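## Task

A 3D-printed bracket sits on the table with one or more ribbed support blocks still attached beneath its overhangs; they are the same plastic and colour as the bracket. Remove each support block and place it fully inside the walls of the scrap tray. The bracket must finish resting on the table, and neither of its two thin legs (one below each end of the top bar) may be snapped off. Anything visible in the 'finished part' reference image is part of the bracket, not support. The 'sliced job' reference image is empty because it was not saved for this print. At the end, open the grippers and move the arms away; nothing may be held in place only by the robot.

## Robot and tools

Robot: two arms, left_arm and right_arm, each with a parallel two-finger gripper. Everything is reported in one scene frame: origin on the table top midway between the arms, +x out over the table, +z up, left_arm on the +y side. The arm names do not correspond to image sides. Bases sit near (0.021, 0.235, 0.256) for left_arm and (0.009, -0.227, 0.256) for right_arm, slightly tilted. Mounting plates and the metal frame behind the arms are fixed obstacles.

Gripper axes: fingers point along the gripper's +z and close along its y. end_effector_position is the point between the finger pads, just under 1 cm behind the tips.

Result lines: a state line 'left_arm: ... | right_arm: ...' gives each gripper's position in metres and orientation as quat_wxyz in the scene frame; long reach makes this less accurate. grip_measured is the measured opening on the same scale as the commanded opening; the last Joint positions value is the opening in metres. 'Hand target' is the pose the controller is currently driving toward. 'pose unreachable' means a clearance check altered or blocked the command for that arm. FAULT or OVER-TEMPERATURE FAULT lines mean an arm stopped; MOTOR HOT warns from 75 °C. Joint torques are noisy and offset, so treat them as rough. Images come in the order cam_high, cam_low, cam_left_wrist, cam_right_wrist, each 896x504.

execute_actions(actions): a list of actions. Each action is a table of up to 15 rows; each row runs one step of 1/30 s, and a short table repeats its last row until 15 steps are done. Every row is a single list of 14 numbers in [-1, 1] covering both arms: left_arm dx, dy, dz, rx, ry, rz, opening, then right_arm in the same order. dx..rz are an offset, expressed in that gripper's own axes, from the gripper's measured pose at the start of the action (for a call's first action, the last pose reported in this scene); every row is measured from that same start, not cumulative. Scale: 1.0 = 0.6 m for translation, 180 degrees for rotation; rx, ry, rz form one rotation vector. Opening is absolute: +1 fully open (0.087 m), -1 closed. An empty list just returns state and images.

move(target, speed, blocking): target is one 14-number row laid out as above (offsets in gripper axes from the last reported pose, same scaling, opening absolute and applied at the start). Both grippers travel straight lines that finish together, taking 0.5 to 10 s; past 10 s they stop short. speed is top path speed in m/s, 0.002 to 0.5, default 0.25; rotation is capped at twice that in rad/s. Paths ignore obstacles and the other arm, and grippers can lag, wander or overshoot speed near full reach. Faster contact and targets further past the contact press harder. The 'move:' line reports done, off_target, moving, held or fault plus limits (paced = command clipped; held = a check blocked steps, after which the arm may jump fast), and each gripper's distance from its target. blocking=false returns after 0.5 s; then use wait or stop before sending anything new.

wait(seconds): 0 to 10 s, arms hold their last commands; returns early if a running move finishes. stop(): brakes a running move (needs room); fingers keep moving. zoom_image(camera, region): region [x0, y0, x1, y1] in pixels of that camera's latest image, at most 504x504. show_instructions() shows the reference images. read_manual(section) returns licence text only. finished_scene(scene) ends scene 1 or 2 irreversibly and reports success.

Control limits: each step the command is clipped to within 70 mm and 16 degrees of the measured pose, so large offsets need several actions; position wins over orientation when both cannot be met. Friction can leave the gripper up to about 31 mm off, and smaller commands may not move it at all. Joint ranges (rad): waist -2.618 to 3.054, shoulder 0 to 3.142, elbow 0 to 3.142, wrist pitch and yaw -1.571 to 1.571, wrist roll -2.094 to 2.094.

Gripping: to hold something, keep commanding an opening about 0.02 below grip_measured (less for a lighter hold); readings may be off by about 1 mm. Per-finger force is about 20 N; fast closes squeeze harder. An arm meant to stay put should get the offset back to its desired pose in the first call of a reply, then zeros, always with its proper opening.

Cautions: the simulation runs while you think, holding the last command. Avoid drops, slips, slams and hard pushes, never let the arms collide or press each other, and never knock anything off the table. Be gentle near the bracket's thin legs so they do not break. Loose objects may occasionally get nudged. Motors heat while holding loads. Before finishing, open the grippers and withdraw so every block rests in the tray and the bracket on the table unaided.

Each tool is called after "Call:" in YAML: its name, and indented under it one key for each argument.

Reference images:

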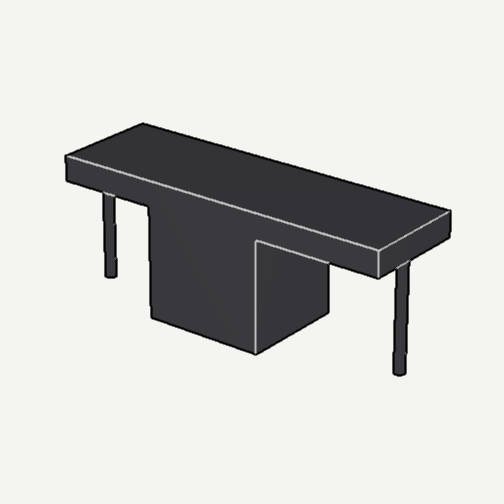

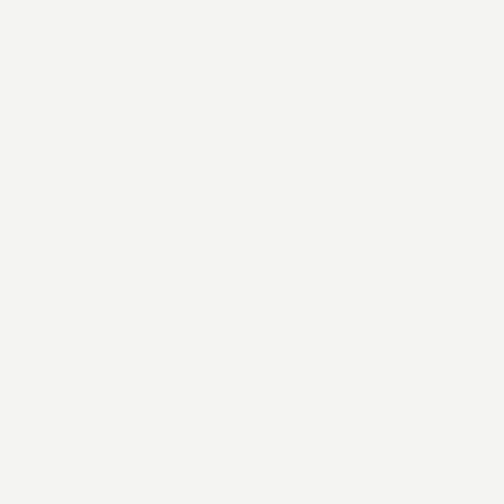

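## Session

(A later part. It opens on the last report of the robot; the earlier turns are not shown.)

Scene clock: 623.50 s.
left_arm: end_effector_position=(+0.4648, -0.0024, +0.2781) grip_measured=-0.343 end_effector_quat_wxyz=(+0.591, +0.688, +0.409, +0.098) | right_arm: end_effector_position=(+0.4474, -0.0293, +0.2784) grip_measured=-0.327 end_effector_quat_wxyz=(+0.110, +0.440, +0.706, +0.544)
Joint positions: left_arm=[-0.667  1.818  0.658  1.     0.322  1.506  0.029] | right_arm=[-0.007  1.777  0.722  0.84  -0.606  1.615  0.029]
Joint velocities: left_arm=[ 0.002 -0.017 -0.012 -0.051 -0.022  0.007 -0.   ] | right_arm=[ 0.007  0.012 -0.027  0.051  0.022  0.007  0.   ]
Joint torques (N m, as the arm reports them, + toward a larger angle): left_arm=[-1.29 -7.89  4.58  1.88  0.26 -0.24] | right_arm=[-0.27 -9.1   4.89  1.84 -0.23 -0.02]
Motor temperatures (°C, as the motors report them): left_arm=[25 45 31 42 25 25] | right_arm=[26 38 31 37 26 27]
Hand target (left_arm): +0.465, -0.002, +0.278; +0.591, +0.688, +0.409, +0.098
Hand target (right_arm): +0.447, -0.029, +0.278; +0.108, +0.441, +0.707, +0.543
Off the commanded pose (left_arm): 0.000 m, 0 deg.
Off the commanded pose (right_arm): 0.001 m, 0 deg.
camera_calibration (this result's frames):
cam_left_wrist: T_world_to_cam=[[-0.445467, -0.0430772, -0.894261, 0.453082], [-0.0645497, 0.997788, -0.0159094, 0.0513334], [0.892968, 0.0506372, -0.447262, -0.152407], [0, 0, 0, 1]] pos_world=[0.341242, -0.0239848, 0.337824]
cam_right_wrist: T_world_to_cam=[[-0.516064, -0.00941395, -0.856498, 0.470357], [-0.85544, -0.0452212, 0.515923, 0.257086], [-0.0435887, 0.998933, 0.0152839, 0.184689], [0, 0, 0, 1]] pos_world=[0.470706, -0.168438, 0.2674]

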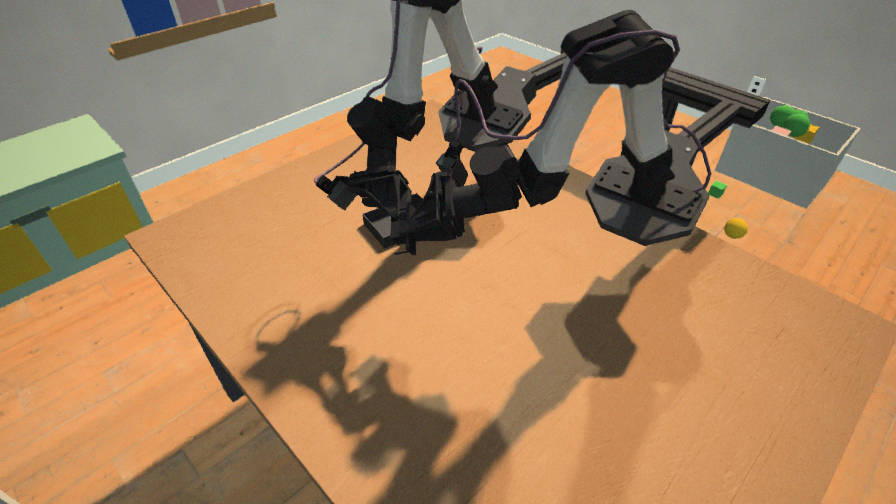

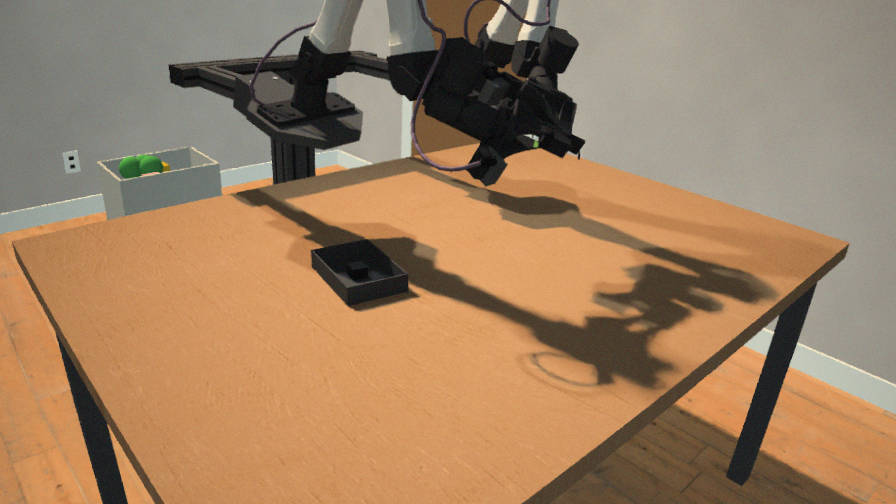

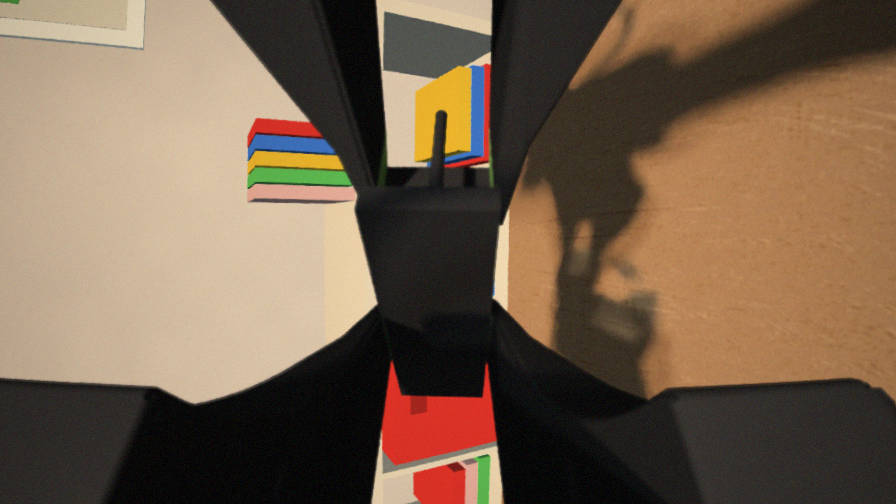

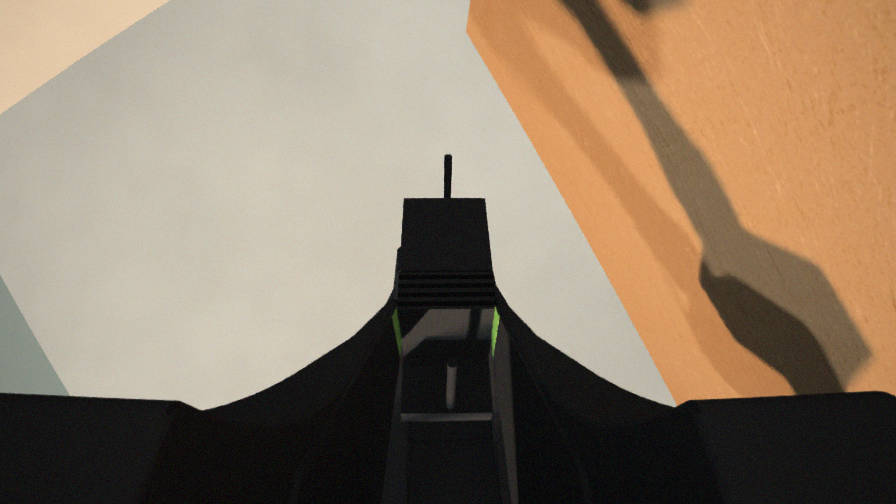

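Call:
move:
  target: [0,0,0,0,0,0,-0.39, -0.04,0,0,0,-0.025,0.06,-0.39]
  speed: 0.03

Scene clock: 629.30 s.
left_arm: end_effector_position=(+0.4653, -0.0024, +0.2793) grip_measured=-0.343 end_effector_quat_wxyz=(+0.593, +0.687, +0.408, +0.100) | right_arm: end_effector_position=(+0.4599, -0.0414, +0.2784) grip_measured=-0.327 end_effector_quat_wxyz=(+0.087, +0.512, +0.661, +0.541)
Joint positions: left_arm=[-0.667  1.818  0.658  1.006  0.322  1.506  0.029] | right_arm=[-0.025  1.787  0.722  0.849 -0.564  1.778  0.029]
Joint velocities: left_arm=[-0.002 -0.012 -0.002 -0.022 -0.066  0.051 -0.001] | right_arm=[-0.017 -0.007  0.007  0.051  0.037  0.037 -0.   ]
Joint torques (N m, as the arm reports them, + toward a larger angle): left_arm=[-1.36 -7.89  4.64  1.83  0.25 -0.25] | right_arm=[-1.34 -7.87  4.7   1.93 -0.12  0.06]
Motor temperatures (°C, as the motors report them): left_arm=[25 45 31 42 25 25] | right_arm=[26 38 31 37 26 27]
Hand target (left_arm): +0.465, -0.002, +0.278; +0.591, +0.688, +0.409, +0.098
Hand target (right_arm): +0.462, -0.047, +0.271; +0.086, +0.526, +0.656, +0.534
Off the commanded pose (left_arm): 0.001 m, 0 deg.
Off the commanded pose (right_arm): 0.010 m, 2 deg.
move: done
camera_calibration (this result's frames):
cam_left_wrist: T_world_to_cam=[[-0.441229, -0.0456353, -0.896233, 0.453006], [-0.0654604, 0.997682, -0.0185738, 0.0525756], [0.895004, 0.0504725, -0.443194, -0.154435], [0, 0, 0, 1]] pos_world=[0.341541, -0.023986, 0.338531]
cam_right_wrist: T_world_to_cam=[[-0.594522, 0.12305, -0.794608, 0.50095], [-0.800172, 0.00676349, 0.599733, 0.220627], [0.0791712, 0.992377, 0.0944398, 0.118563], [0, 0, 0, 1]] pos_world=[0.464978, -0.180793, 0.254545]

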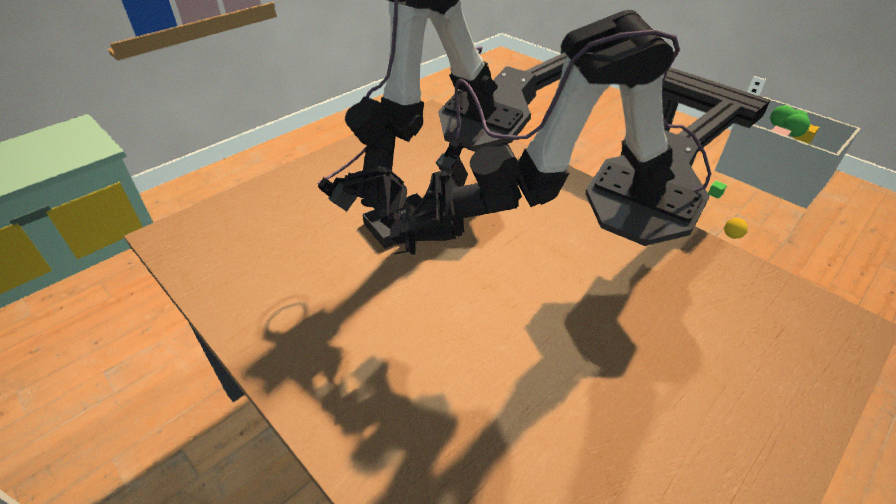

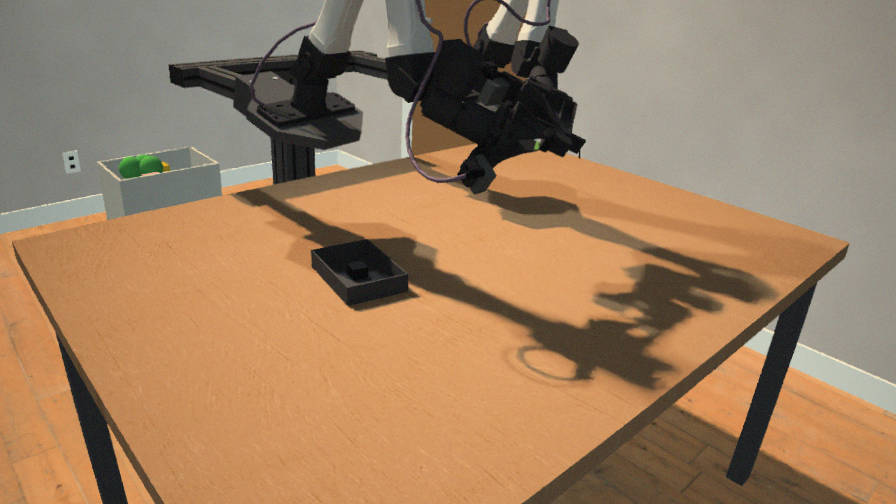

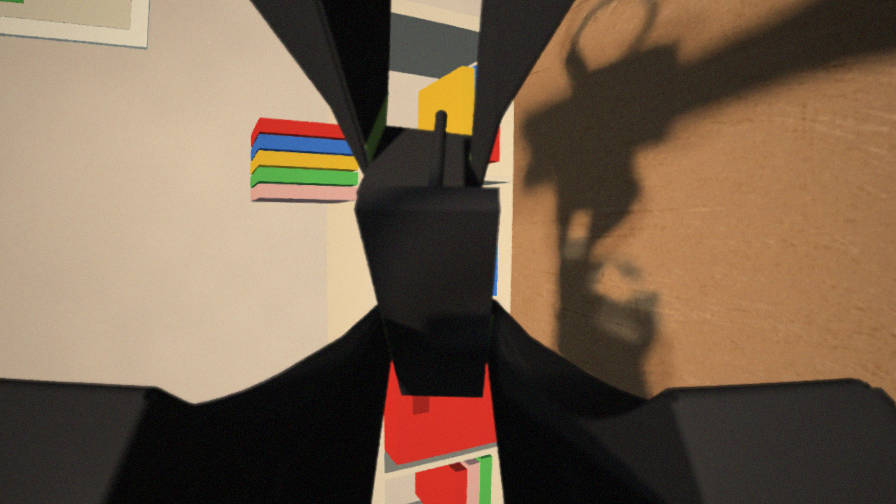

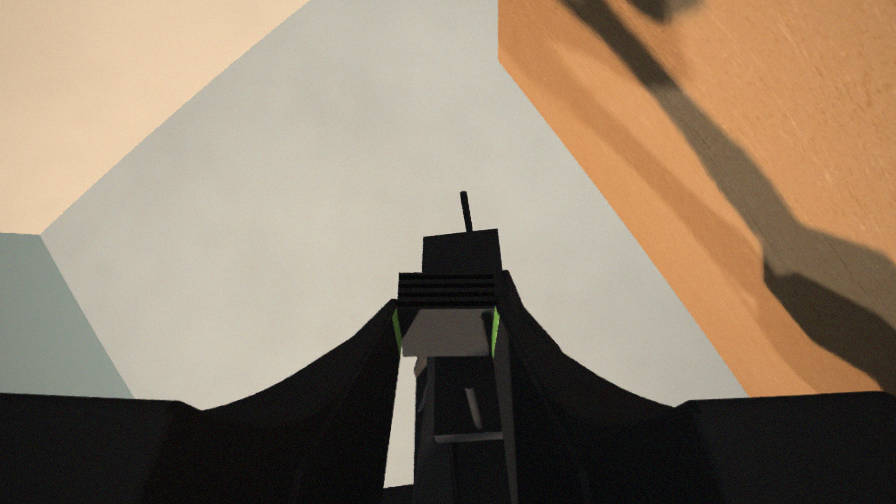

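Call:
move:
  target: [0,0,0,0,0,0,-0.39, -0.065,0,0,0,0,0,-0.39]
  speed: 0.05

Scene clock: 637.03 s.
left_arm: end_effector_position=(+0.4653, -0.0024, +0.2793) grip_measured=-0.343 end_effector_quat_wxyz=(+0.593, +0.687, +0.408, +0.100) | right_arm: end_effector_position=(+0.4726, -0.0691, +0.2618) grip_measured=-0.327 end_effector_quat_wxyz=(+0.084, +0.518, +0.660, +0.538)
Joint positions: left_arm=[-0.667  1.818  0.658  1.006  0.322  1.506  0.029] | right_arm=[-0.111  1.866  0.772  0.854 -0.644  1.76   0.029]
Joint velocities: left_arm=[-0.012 -0.002  0.017 -0.007 -0.022  0.007  0.001] | right_arm=[-0.012  0.007  0.002 -0.007 -0.081 -0.037 -0.   ]
Joint torques (N m, as the arm reports them, + toward a larger angle): left_arm=[-1.28 -7.86  4.62  1.88  0.23 -0.23] | right_arm=[-1.41 -8.34  6.7   1.87 -0.32 -0.1 ]
Motor temperatures (°C, as the motors report them): left_arm=[25 45 31 42 25 25] | right_arm=[26 38 31 37 26 27]
Hand target (left_arm): +0.465, -0.002, +0.279; +0.593, +0.687, +0.408, +0.100
Hand target (right_arm): +0.478, -0.072, +0.262; +0.087, +0.512, +0.661, +0.541
Off the commanded pose (left_arm): 0.000 m, 0 deg.
Off the commanded pose (right_arm): 0.006 m, 1 deg.
move: done
camera_calibration (this result's frames):
cam_left_wrist: T_world_to_cam=[[-0.441229, -0.0456353, -0.896233, 0.453006], [-0.0654604, 0.997682, -0.0185738, 0.0525756], [0.895004, 0.0504725, -0.443194, -0.154435], [0, 0, 0, 1]] pos_world=[0.341541, -0.023986, 0.338531]
cam_right_wrist: T_world_to_cam=[[-0.604832, 0.127214, -0.786126, 0.501706], [-0.791683, 0.0107, 0.610839, 0.234338], [0.086119, 0.991818, 0.0942418, 0.143299], [0, 0, 0, 1]] pos_world=[0.476629, -0.208458, 0.237757]

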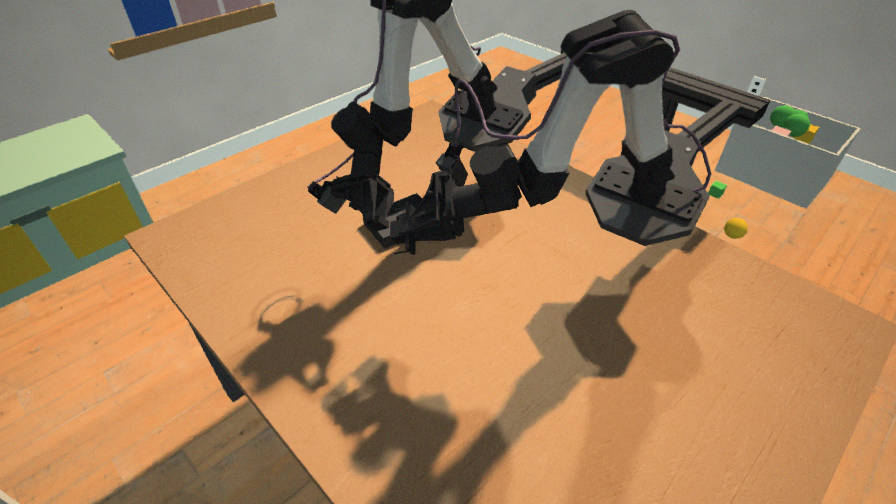

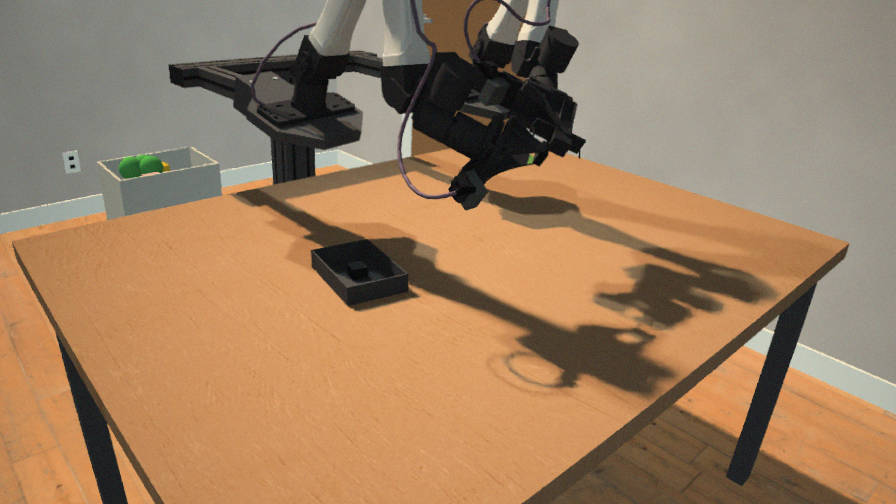

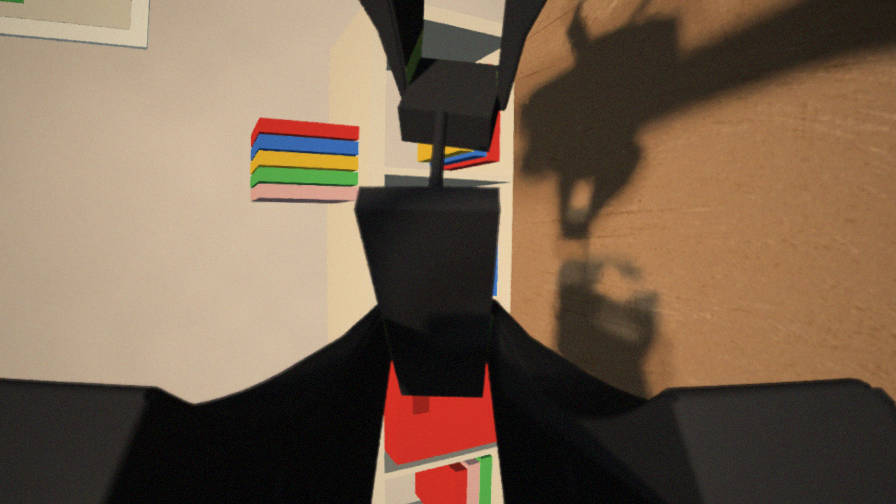

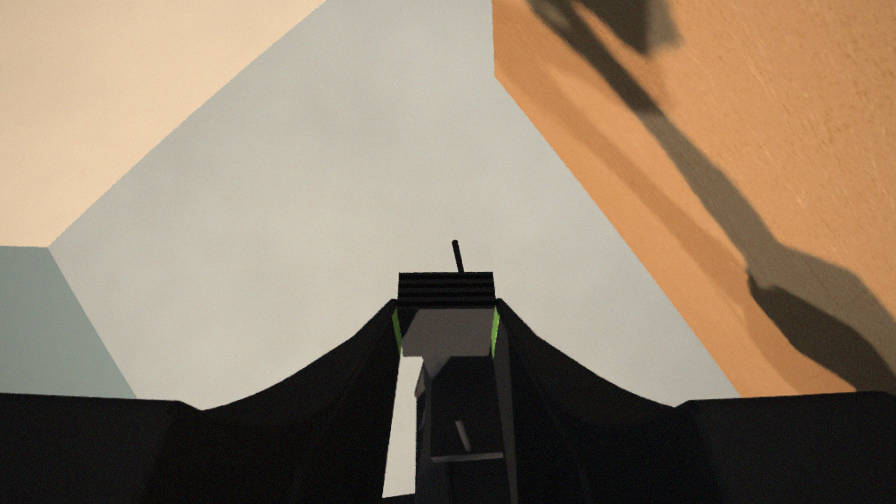

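Call:
move:
  target: [0.0509,-0.3626,-0.1581,0.3805,0.1547,-0.0095,-0.39, -0.2691,-0.3446,-0.3070,0.2739,-0.2478,0.1269,-0.39]
  speed: 0.18

Scene clock: 661.93 s.
left_arm: end_effector_position=(+0.3322, +0.0823, +0.1022) grip_measured=-0.343 end_effector_quat_wxyz=(+0.012, +0.848, +0.530, +0.003) | right_arm: end_effector_position=(+0.3002, -0.2824, +0.1016) grip_measured=-0.327 end_effector_quat_wxyz=(+0.006, +0.779, +0.627, +0.004)
Joint positions: left_arm=[-0.787  2.074  1.008 -0.289 -0.207  1.442  0.029] | right_arm=[-0.504  1.891  0.753 -0.16  -0.121  1.449  0.029]
Joint velocities: left_arm=[-0.017  0.007 -0.002 -0.081  0.022 -0.037 -0.   ] | right_arm=[-0.002 -0.002  0.012 -0.007  0.051 -0.007 -0.   ]
Joint torques (N m, as the arm reports them, + toward a larger angle): left_arm=[-2.88 -7.06  5.5   0.19 -0.02 -0.23] | right_arm=[-2.43 -6.88  5.06  0.2   0.08 -0.05]
Motor temperatures (°C, as the motors report them): left_arm=[25 45 31 42 25 25] | right_arm=[26 39 31 37 26 27]
Hand target (left_arm): +0.330, +0.081, +0.099; -0.000, +0.850, +0.527, +0.004
Hand target (right_arm): +0.303, -0.288, +0.100; +0.008, +0.779, +0.627, -0.001
Off the commanded pose (left_arm): 0.004 m, 2 deg.
Off the commanded pose (right_arm): 0.003 m, 1 deg.
move: done
camera_calibration (this result's frames):
cam_left_wrist: T_world_to_cam=[[-0.900596, 0.433462, -0.0321968, 0.264221], [0.258727, 0.594123, 0.761629, -0.198199], [0.349266, 0.67759, -0.647213, 0.0325182], [0, 0, 0, 1]] pos_world=[0.277878, -0.0188093, 0.180507]
cam_right_wrist: T_world_to_cam=[[-0.972614, 0.232136, -0.0115793, 0.359977], [0.139398, 0.622471, 0.770129, 0.0750338], [0.185982, 0.747424, -0.637783, 0.360183], [0, 0, 0, 1]] pos_world=[0.272672, -0.39948, 0.176101]

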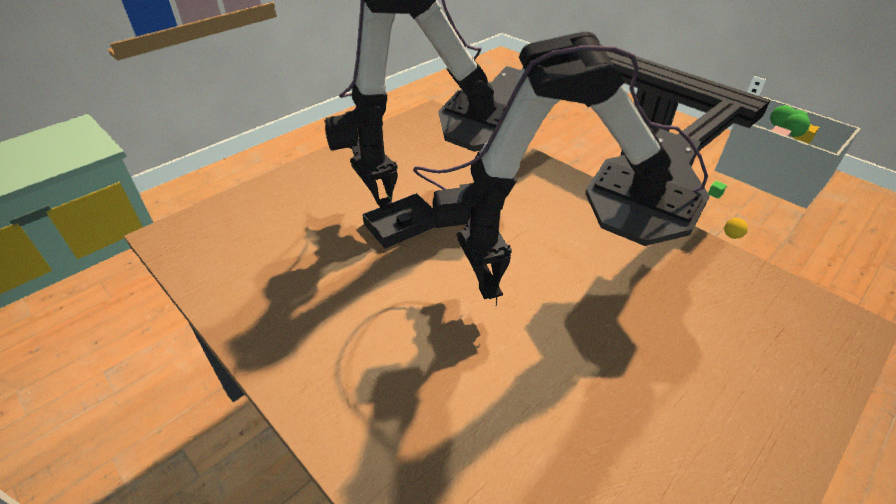

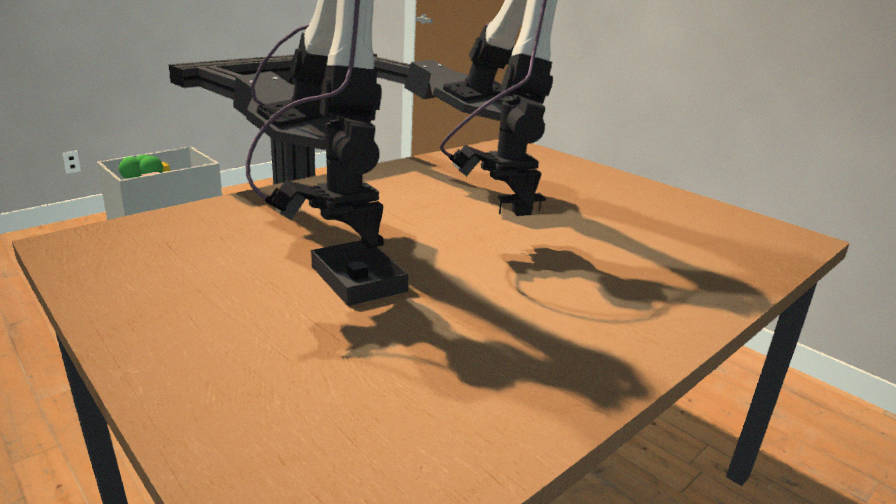

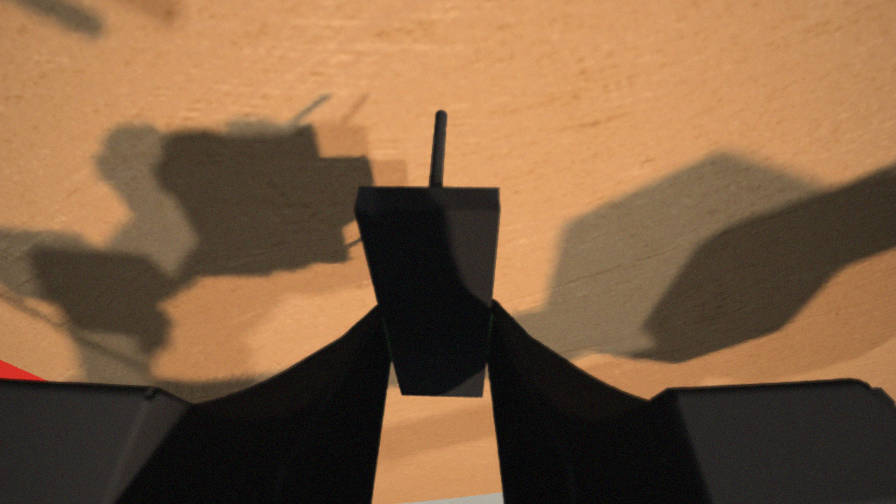

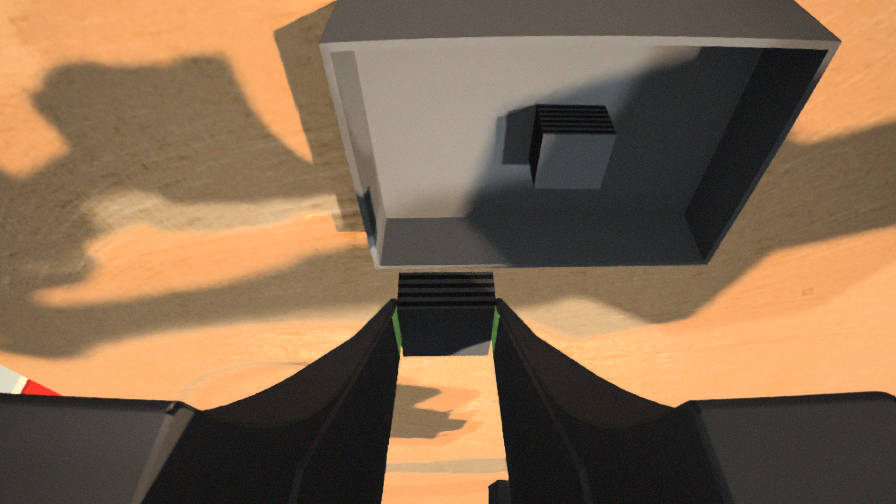

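Call:
move:
  target: [0,0,0.095,0.009,0.003,0,-0.39, 0,0.003,0.143,0,0,0,-0.39]
  speed: 0.07

Scene clock: 674.10 s.
left_arm: end_effector_position=(+0.3254, +0.0818, +0.0509) grip_measured=-0.343 end_effector_quat_wxyz=(-0.007, +0.851, +0.526, -0.003) | right_arm: end_effector_position=(+0.2949, -0.2828, +0.0199) grip_measured=-0.327 end_effector_quat_wxyz=(-0.001, +0.780, +0.626, +0.001)
Joint positions: left_arm=[-0.77   2.262  1.058 -0.187 -0.208  1.46   0.029] | right_arm=[-0.48   2.239  0.821  0.107 -0.117  1.475  0.029]
Joint velocities: left_arm=[-0.017  0.002 -0.007  0.022  0.022  0.007 -0.   ] | right_arm=[-0.002  0.007 -0.017 -0.037 -0.007 -0.007  0.001]
Joint torques (N m, as the arm reports them, + toward a larger angle): left_arm=[-0.78 -7.6   4.63  0.43  0.12 -0.09] | right_arm=[-0.59 -7.61  3.12  0.38  0.08  0.11]
Motor temperatures (°C, as the motors report them): left_arm=[25 45 32 39 25 25] | right_arm=[26 39 31 35 26 27]
Hand target (left_arm): +0.332, +0.082, +0.045; -0.002, +0.848, +0.530, +0.000
Hand target (right_arm): +0.304, -0.283, +0.016; +0.007, +0.779, +0.627, +0.004
Off the commanded pose (left_arm): 0.010 m, 1 deg.
Off the commanded pose (right_arm): 0.009 m, 1 deg.
move: done
camera_calibration (this result's frames):
cam_left_wrist: T_world_to_cam=[[-0.896771, 0.442439, 0.00706522, 0.252678], [0.288254, 0.571993, 0.767941, -0.165173], [0.335726, 0.690704, -0.640482, 0.0049852], [0, 0, 0, 1]] pos_world=[0.272532, -0.0207598, 0.128251]
cam_right_wrist: T_world_to_cam=[[-0.971697, 0.236187, 0.00456269, 0.3545], [0.15333, 0.615885, 0.772771, 0.132895], [0.179708, 0.751599, -0.634668, 0.312327], [0, 0, 0, 1]] pos_world=[0.267962, -0.40032, 0.093909]

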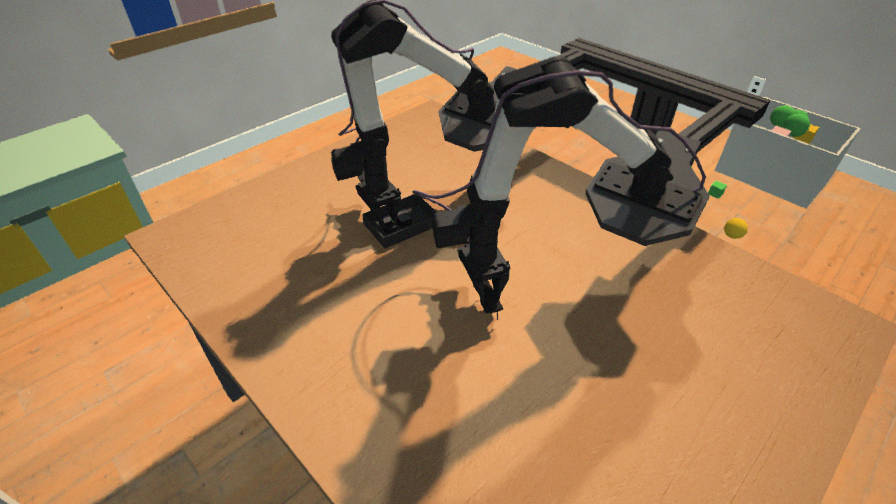

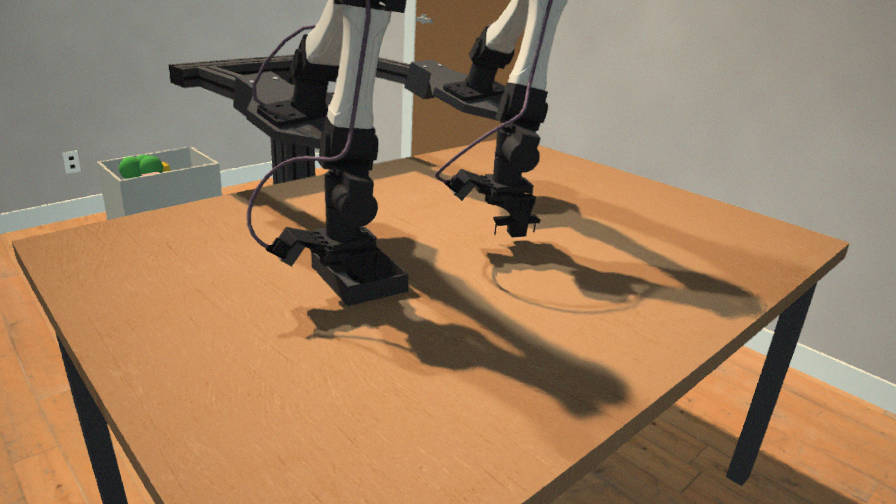

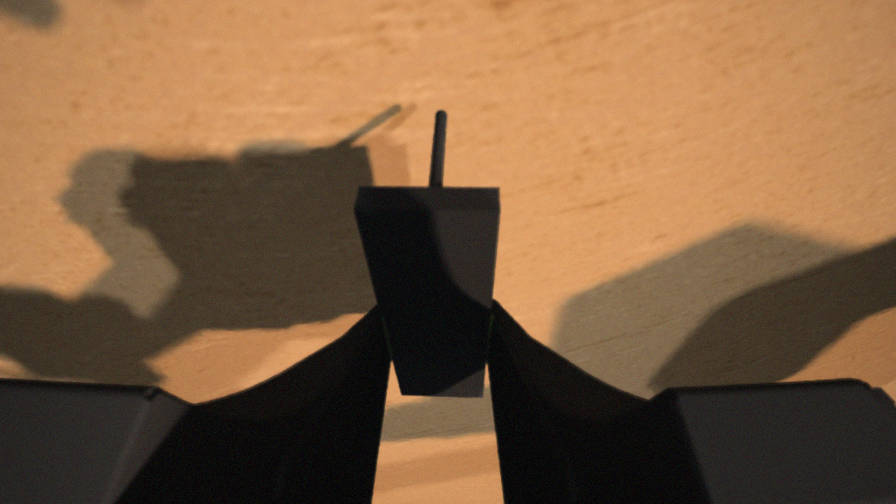

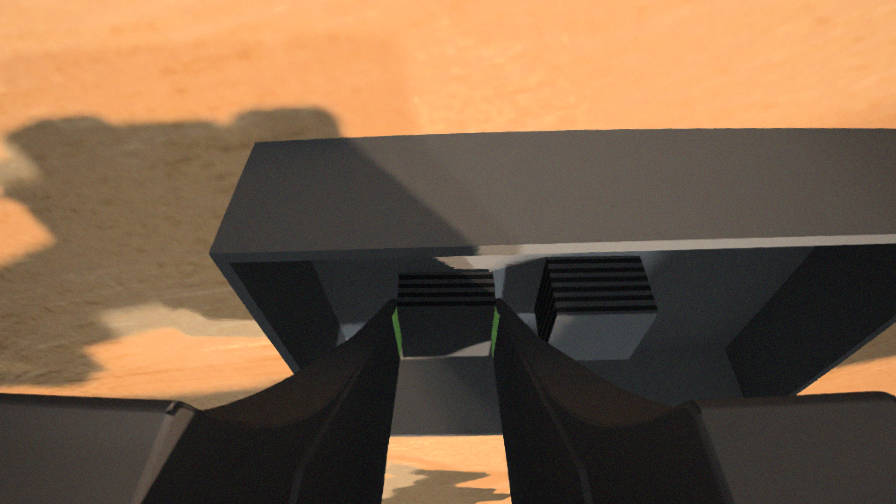

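Call:
execute_actions:
  actions:
    - [[0,0,0,0,0,0,-0.39, 0,0,0,0,0,0,-0.36],[0,0,0,0,0,0,-0.39, 0,0,0,0,0,0,-0.345],[0,0,0,0,0,0,-0.39, 0,0,0,0,0,0,-0.335],[0,0,0,0,0,0,-0.39, 0,0,0,0,0,0,-0.325],[0,0,0,0,0,0,-0.39, 0,0,0,0,0,0,-0.315],[0,0,0,0,0,0,-0.39, 0,0,0,0,0,0,-0.305],[0,0,0,0,0,0,-0.39, 0,0,0,0,0,0,-0.295],[0,0,0,0,0,0,-0.39, 0,0,0,0,0,0,-0.28],[0,0,0,0,0,0,-0.39, 0,0,0,0,0,0,-0.265],[0,0,0,0,0,0,-0.39, 0,0,0,0,0,0,-0.25],[0,0,0,0,0,0,-0.39, 0,0,0,0,0,0,-0.235],[0,0,0,0,0,0,-0.39, 0,0,0,0,0,0,-0.22],[0,0,0,0,0,0,-0.39, 0,0,0,0,0,0,-0.205],[0,0,0,0,0,0,-0.39, 0,0,0,0,0,0,-0.19],[0,0,0,0,0,0,-0.39, 0,0,0,0,0,0,-0.18]]

Call:
move:
  target: [0.0,0.012,0.03,0,0,0,-0.39, 0,-0.012,-0.16,0,0,0,-0.18]
  speed: 0.06

Scene clock: 679.77 s.
left_arm: end_effector_position=(+0.3254, +0.0818, +0.0509) grip_measured=-0.343 end_effector_quat_wxyz=(-0.007, +0.851, +0.526, -0.003) | right_arm: end_effector_position=(+0.2950, -0.2828, +0.0199) grip_measured=-0.185 end_effector_quat_wxyz=(-0.001, +0.780, +0.626, +0.001)
Joint positions: left_arm=[-0.77   2.262  1.058 -0.187 -0.208  1.46   0.029] | right_arm=[-0.48   2.239  0.821  0.107 -0.117  1.475  0.036]
Joint velocities: left_arm=[ 0.012 -0.017 -0.002  0.007 -0.051  0.051 -0.   ] | right_arm=[-0.012 -0.002 -0.007  0.007  0.037  0.022  0.008]
Joint torques (N m, as the arm reports them, + toward a larger angle): left_arm=[-2.02 -9.23  2.74  0.29  0.14 -0.13] | right_arm=[-1.71 -8.94  1.08  0.26 -0.01  0.03]
Motor temperatures (°C, as the motors report them): left_arm=[25 45 31 38 25 25] | right_arm=[26 39 31 35 26 27]
Hand target (left_arm): +0.325, +0.082, +0.051; -0.007, +0.850, +0.526, -0.003
Hand target (right_arm): +0.295, -0.283, +0.020; -0.001, +0.780, +0.626, +0.001
Off the commanded pose (left_arm): 0.000 m, 0 deg.
Off the commanded pose (right_arm): 0.000 m, 0 deg.
camera_calibration (this result's frames):
cam_left_wrist: T_world_to_cam=[[-0.896771, 0.442439, 0.00706522, 0.252678], [0.288254, 0.571993, 0.767941, -0.165173], [0.335726, 0.690704, -0.640482, 0.0049852], [0, 0, 0, 1]] pos_world=[0.272532, -0.0207598, 0.128251]
cam_right_wrist: T_world_to_cam=[[-0.971721, 0.236103, 0.0038069, 0.354683], [0.152719, 0.616079, 0.772737, 0.133141], [0.1801, 0.751466, -0.634714, 0.312184], [0, 0, 0, 1]] pos_world=[0.268096, -0.400363, 0.093914]

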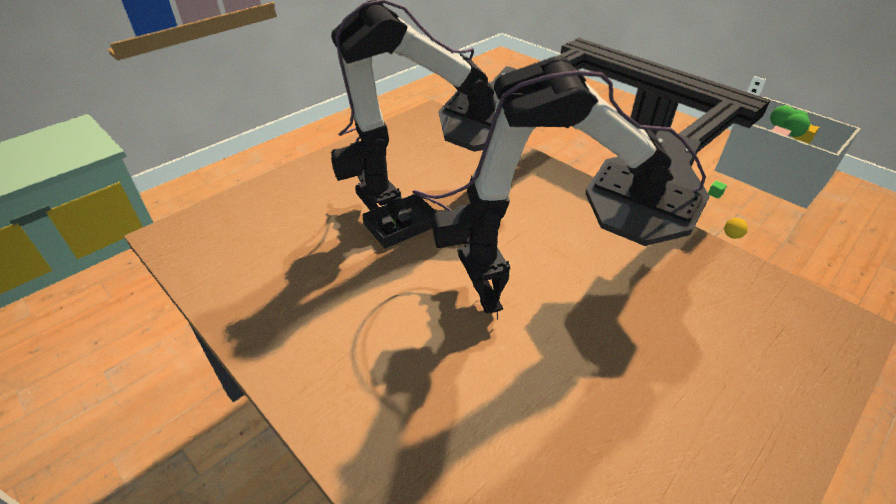

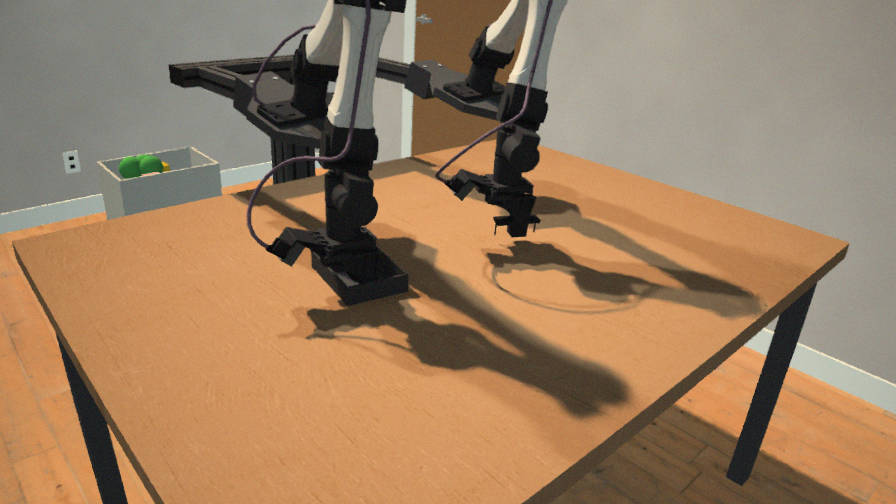

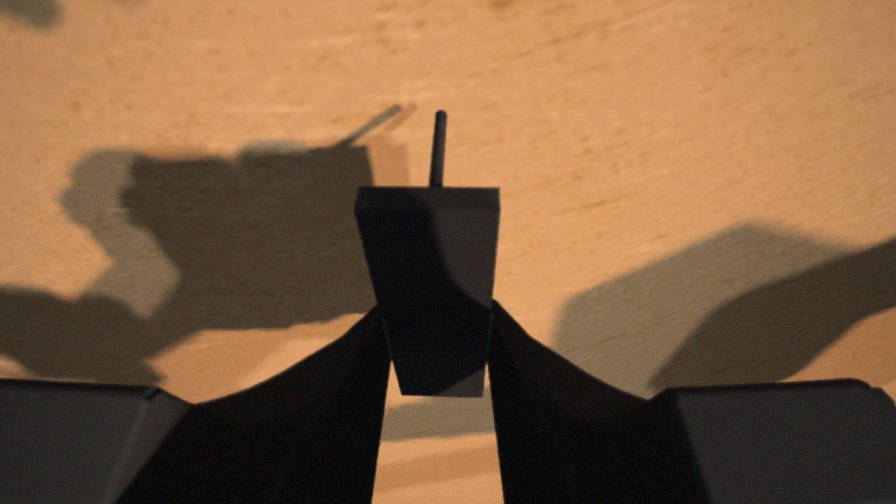

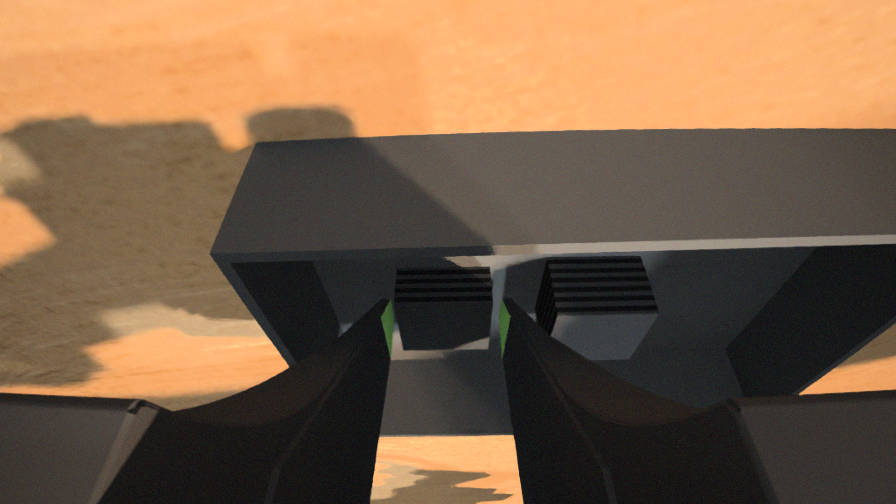

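Scene clock: 681.87 s.
left_arm: end_effector_position=(+0.3251, +0.0792, +0.0396) grip_measured=-0.343 end_effector_quat_wxyz=(-0.011, +0.853, +0.522, -0.005) | right_arm: end_effector_position=(+0.3002, -0.2846, +0.1153) grip_measured=-0.180 end_effector_quat_wxyz=(+0.013, +0.779, +0.627, +0.005)
Joint positions: left_arm=[-0.77   2.309  1.086 -0.178 -0.208  1.467  0.029] | right_arm=[-0.514  1.831  0.744 -0.2   -0.119  1.44   0.036]
Joint velocities: left_arm=[ 0.002 -0.002 -0.012 -0.022 -0.051  0.022  0.   ] | right_arm=[ 0.002 -0.002  0.012 -0.051 -0.066  0.095 -0.   ]
Joint torques (N m, as the arm reports them, + toward a larger angle): left_arm=[-0.74 -7.57  4.42  0.41  0.16 -0.08] | right_arm=[-2.59 -8.84  0.82  0.23 -0.12 -0.04]
Motor temperatures (°C, as the motors report them): left_arm=[25 45 31 38 25 25] | right_arm=[26 39 31 35 26 27]
Hand target (left_arm): +0.331, +0.079, +0.033; -0.007, +0.851, +0.526, -0.003
Hand target (right_arm): +0.287, -0.282, +0.116; -0.001, +0.780, +0.626, +0.001
Off the commanded pose (left_arm): 0.009 m, 1 deg.
Off the commanded pose (right_arm): 0.013 m, 2 deg.
move: off_target (right_arm)
camera_calibration (this result's frames):
cam_left_wrist: T_world_to_cam=[[-0.892734, 0.450287, 0.0163571, 0.251392], [0.299369, 0.565613, 0.768414, -0.158018], [0.336755, 0.690886, -0.639744, -0.000737841], [0, 0, 0, 1]] pos_world=[0.271981, -0.0233119, 0.116839]
cam_right_wrist: T_world_to_cam=[[-0.97257, 0.231532, -0.0223776, 0.361696], [0.132159, 0.629173, 0.765947, 0.0704281], [0.191421, 0.74198, -0.642514, 0.367922], [0, 0, 0, 1]] pos_world=[0.272039, -0.401047, 0.190545]

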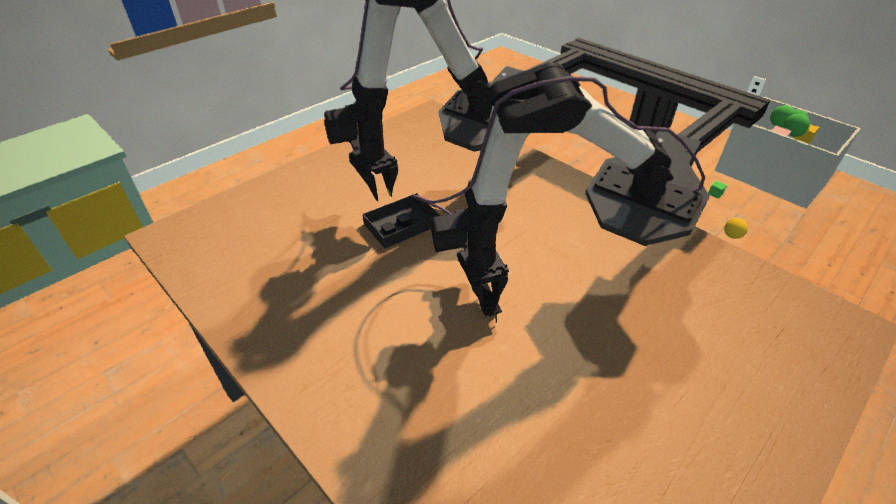

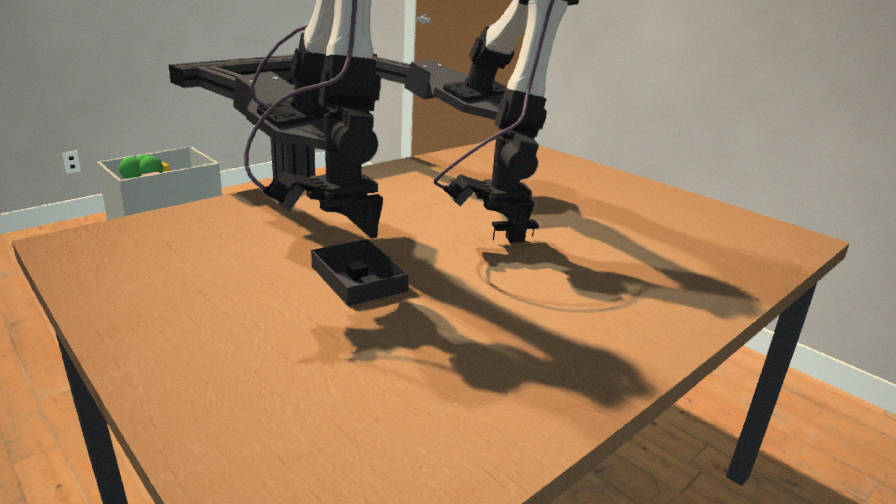

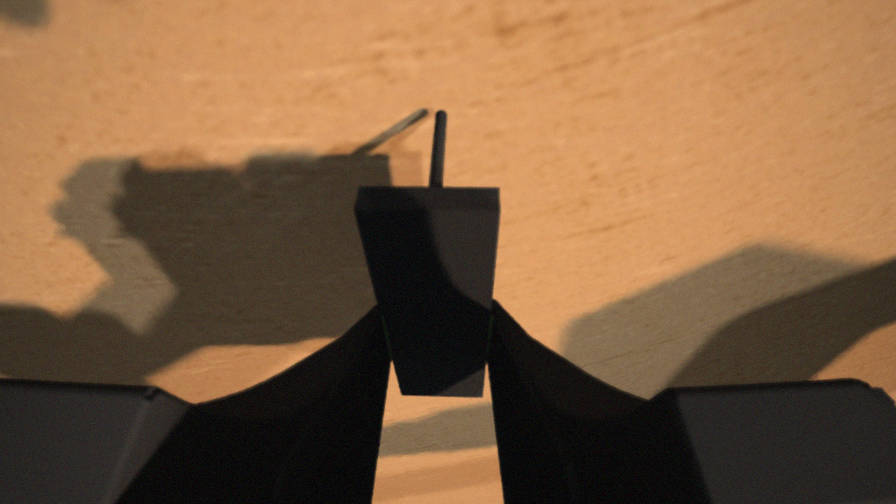

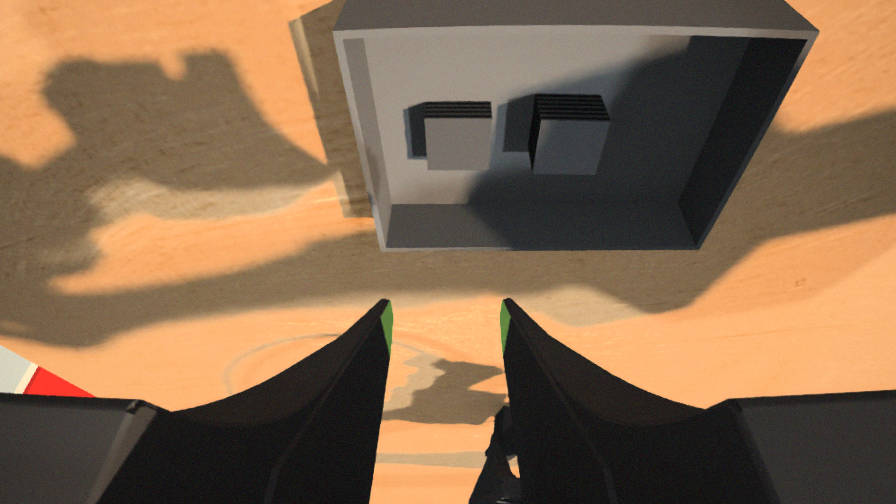

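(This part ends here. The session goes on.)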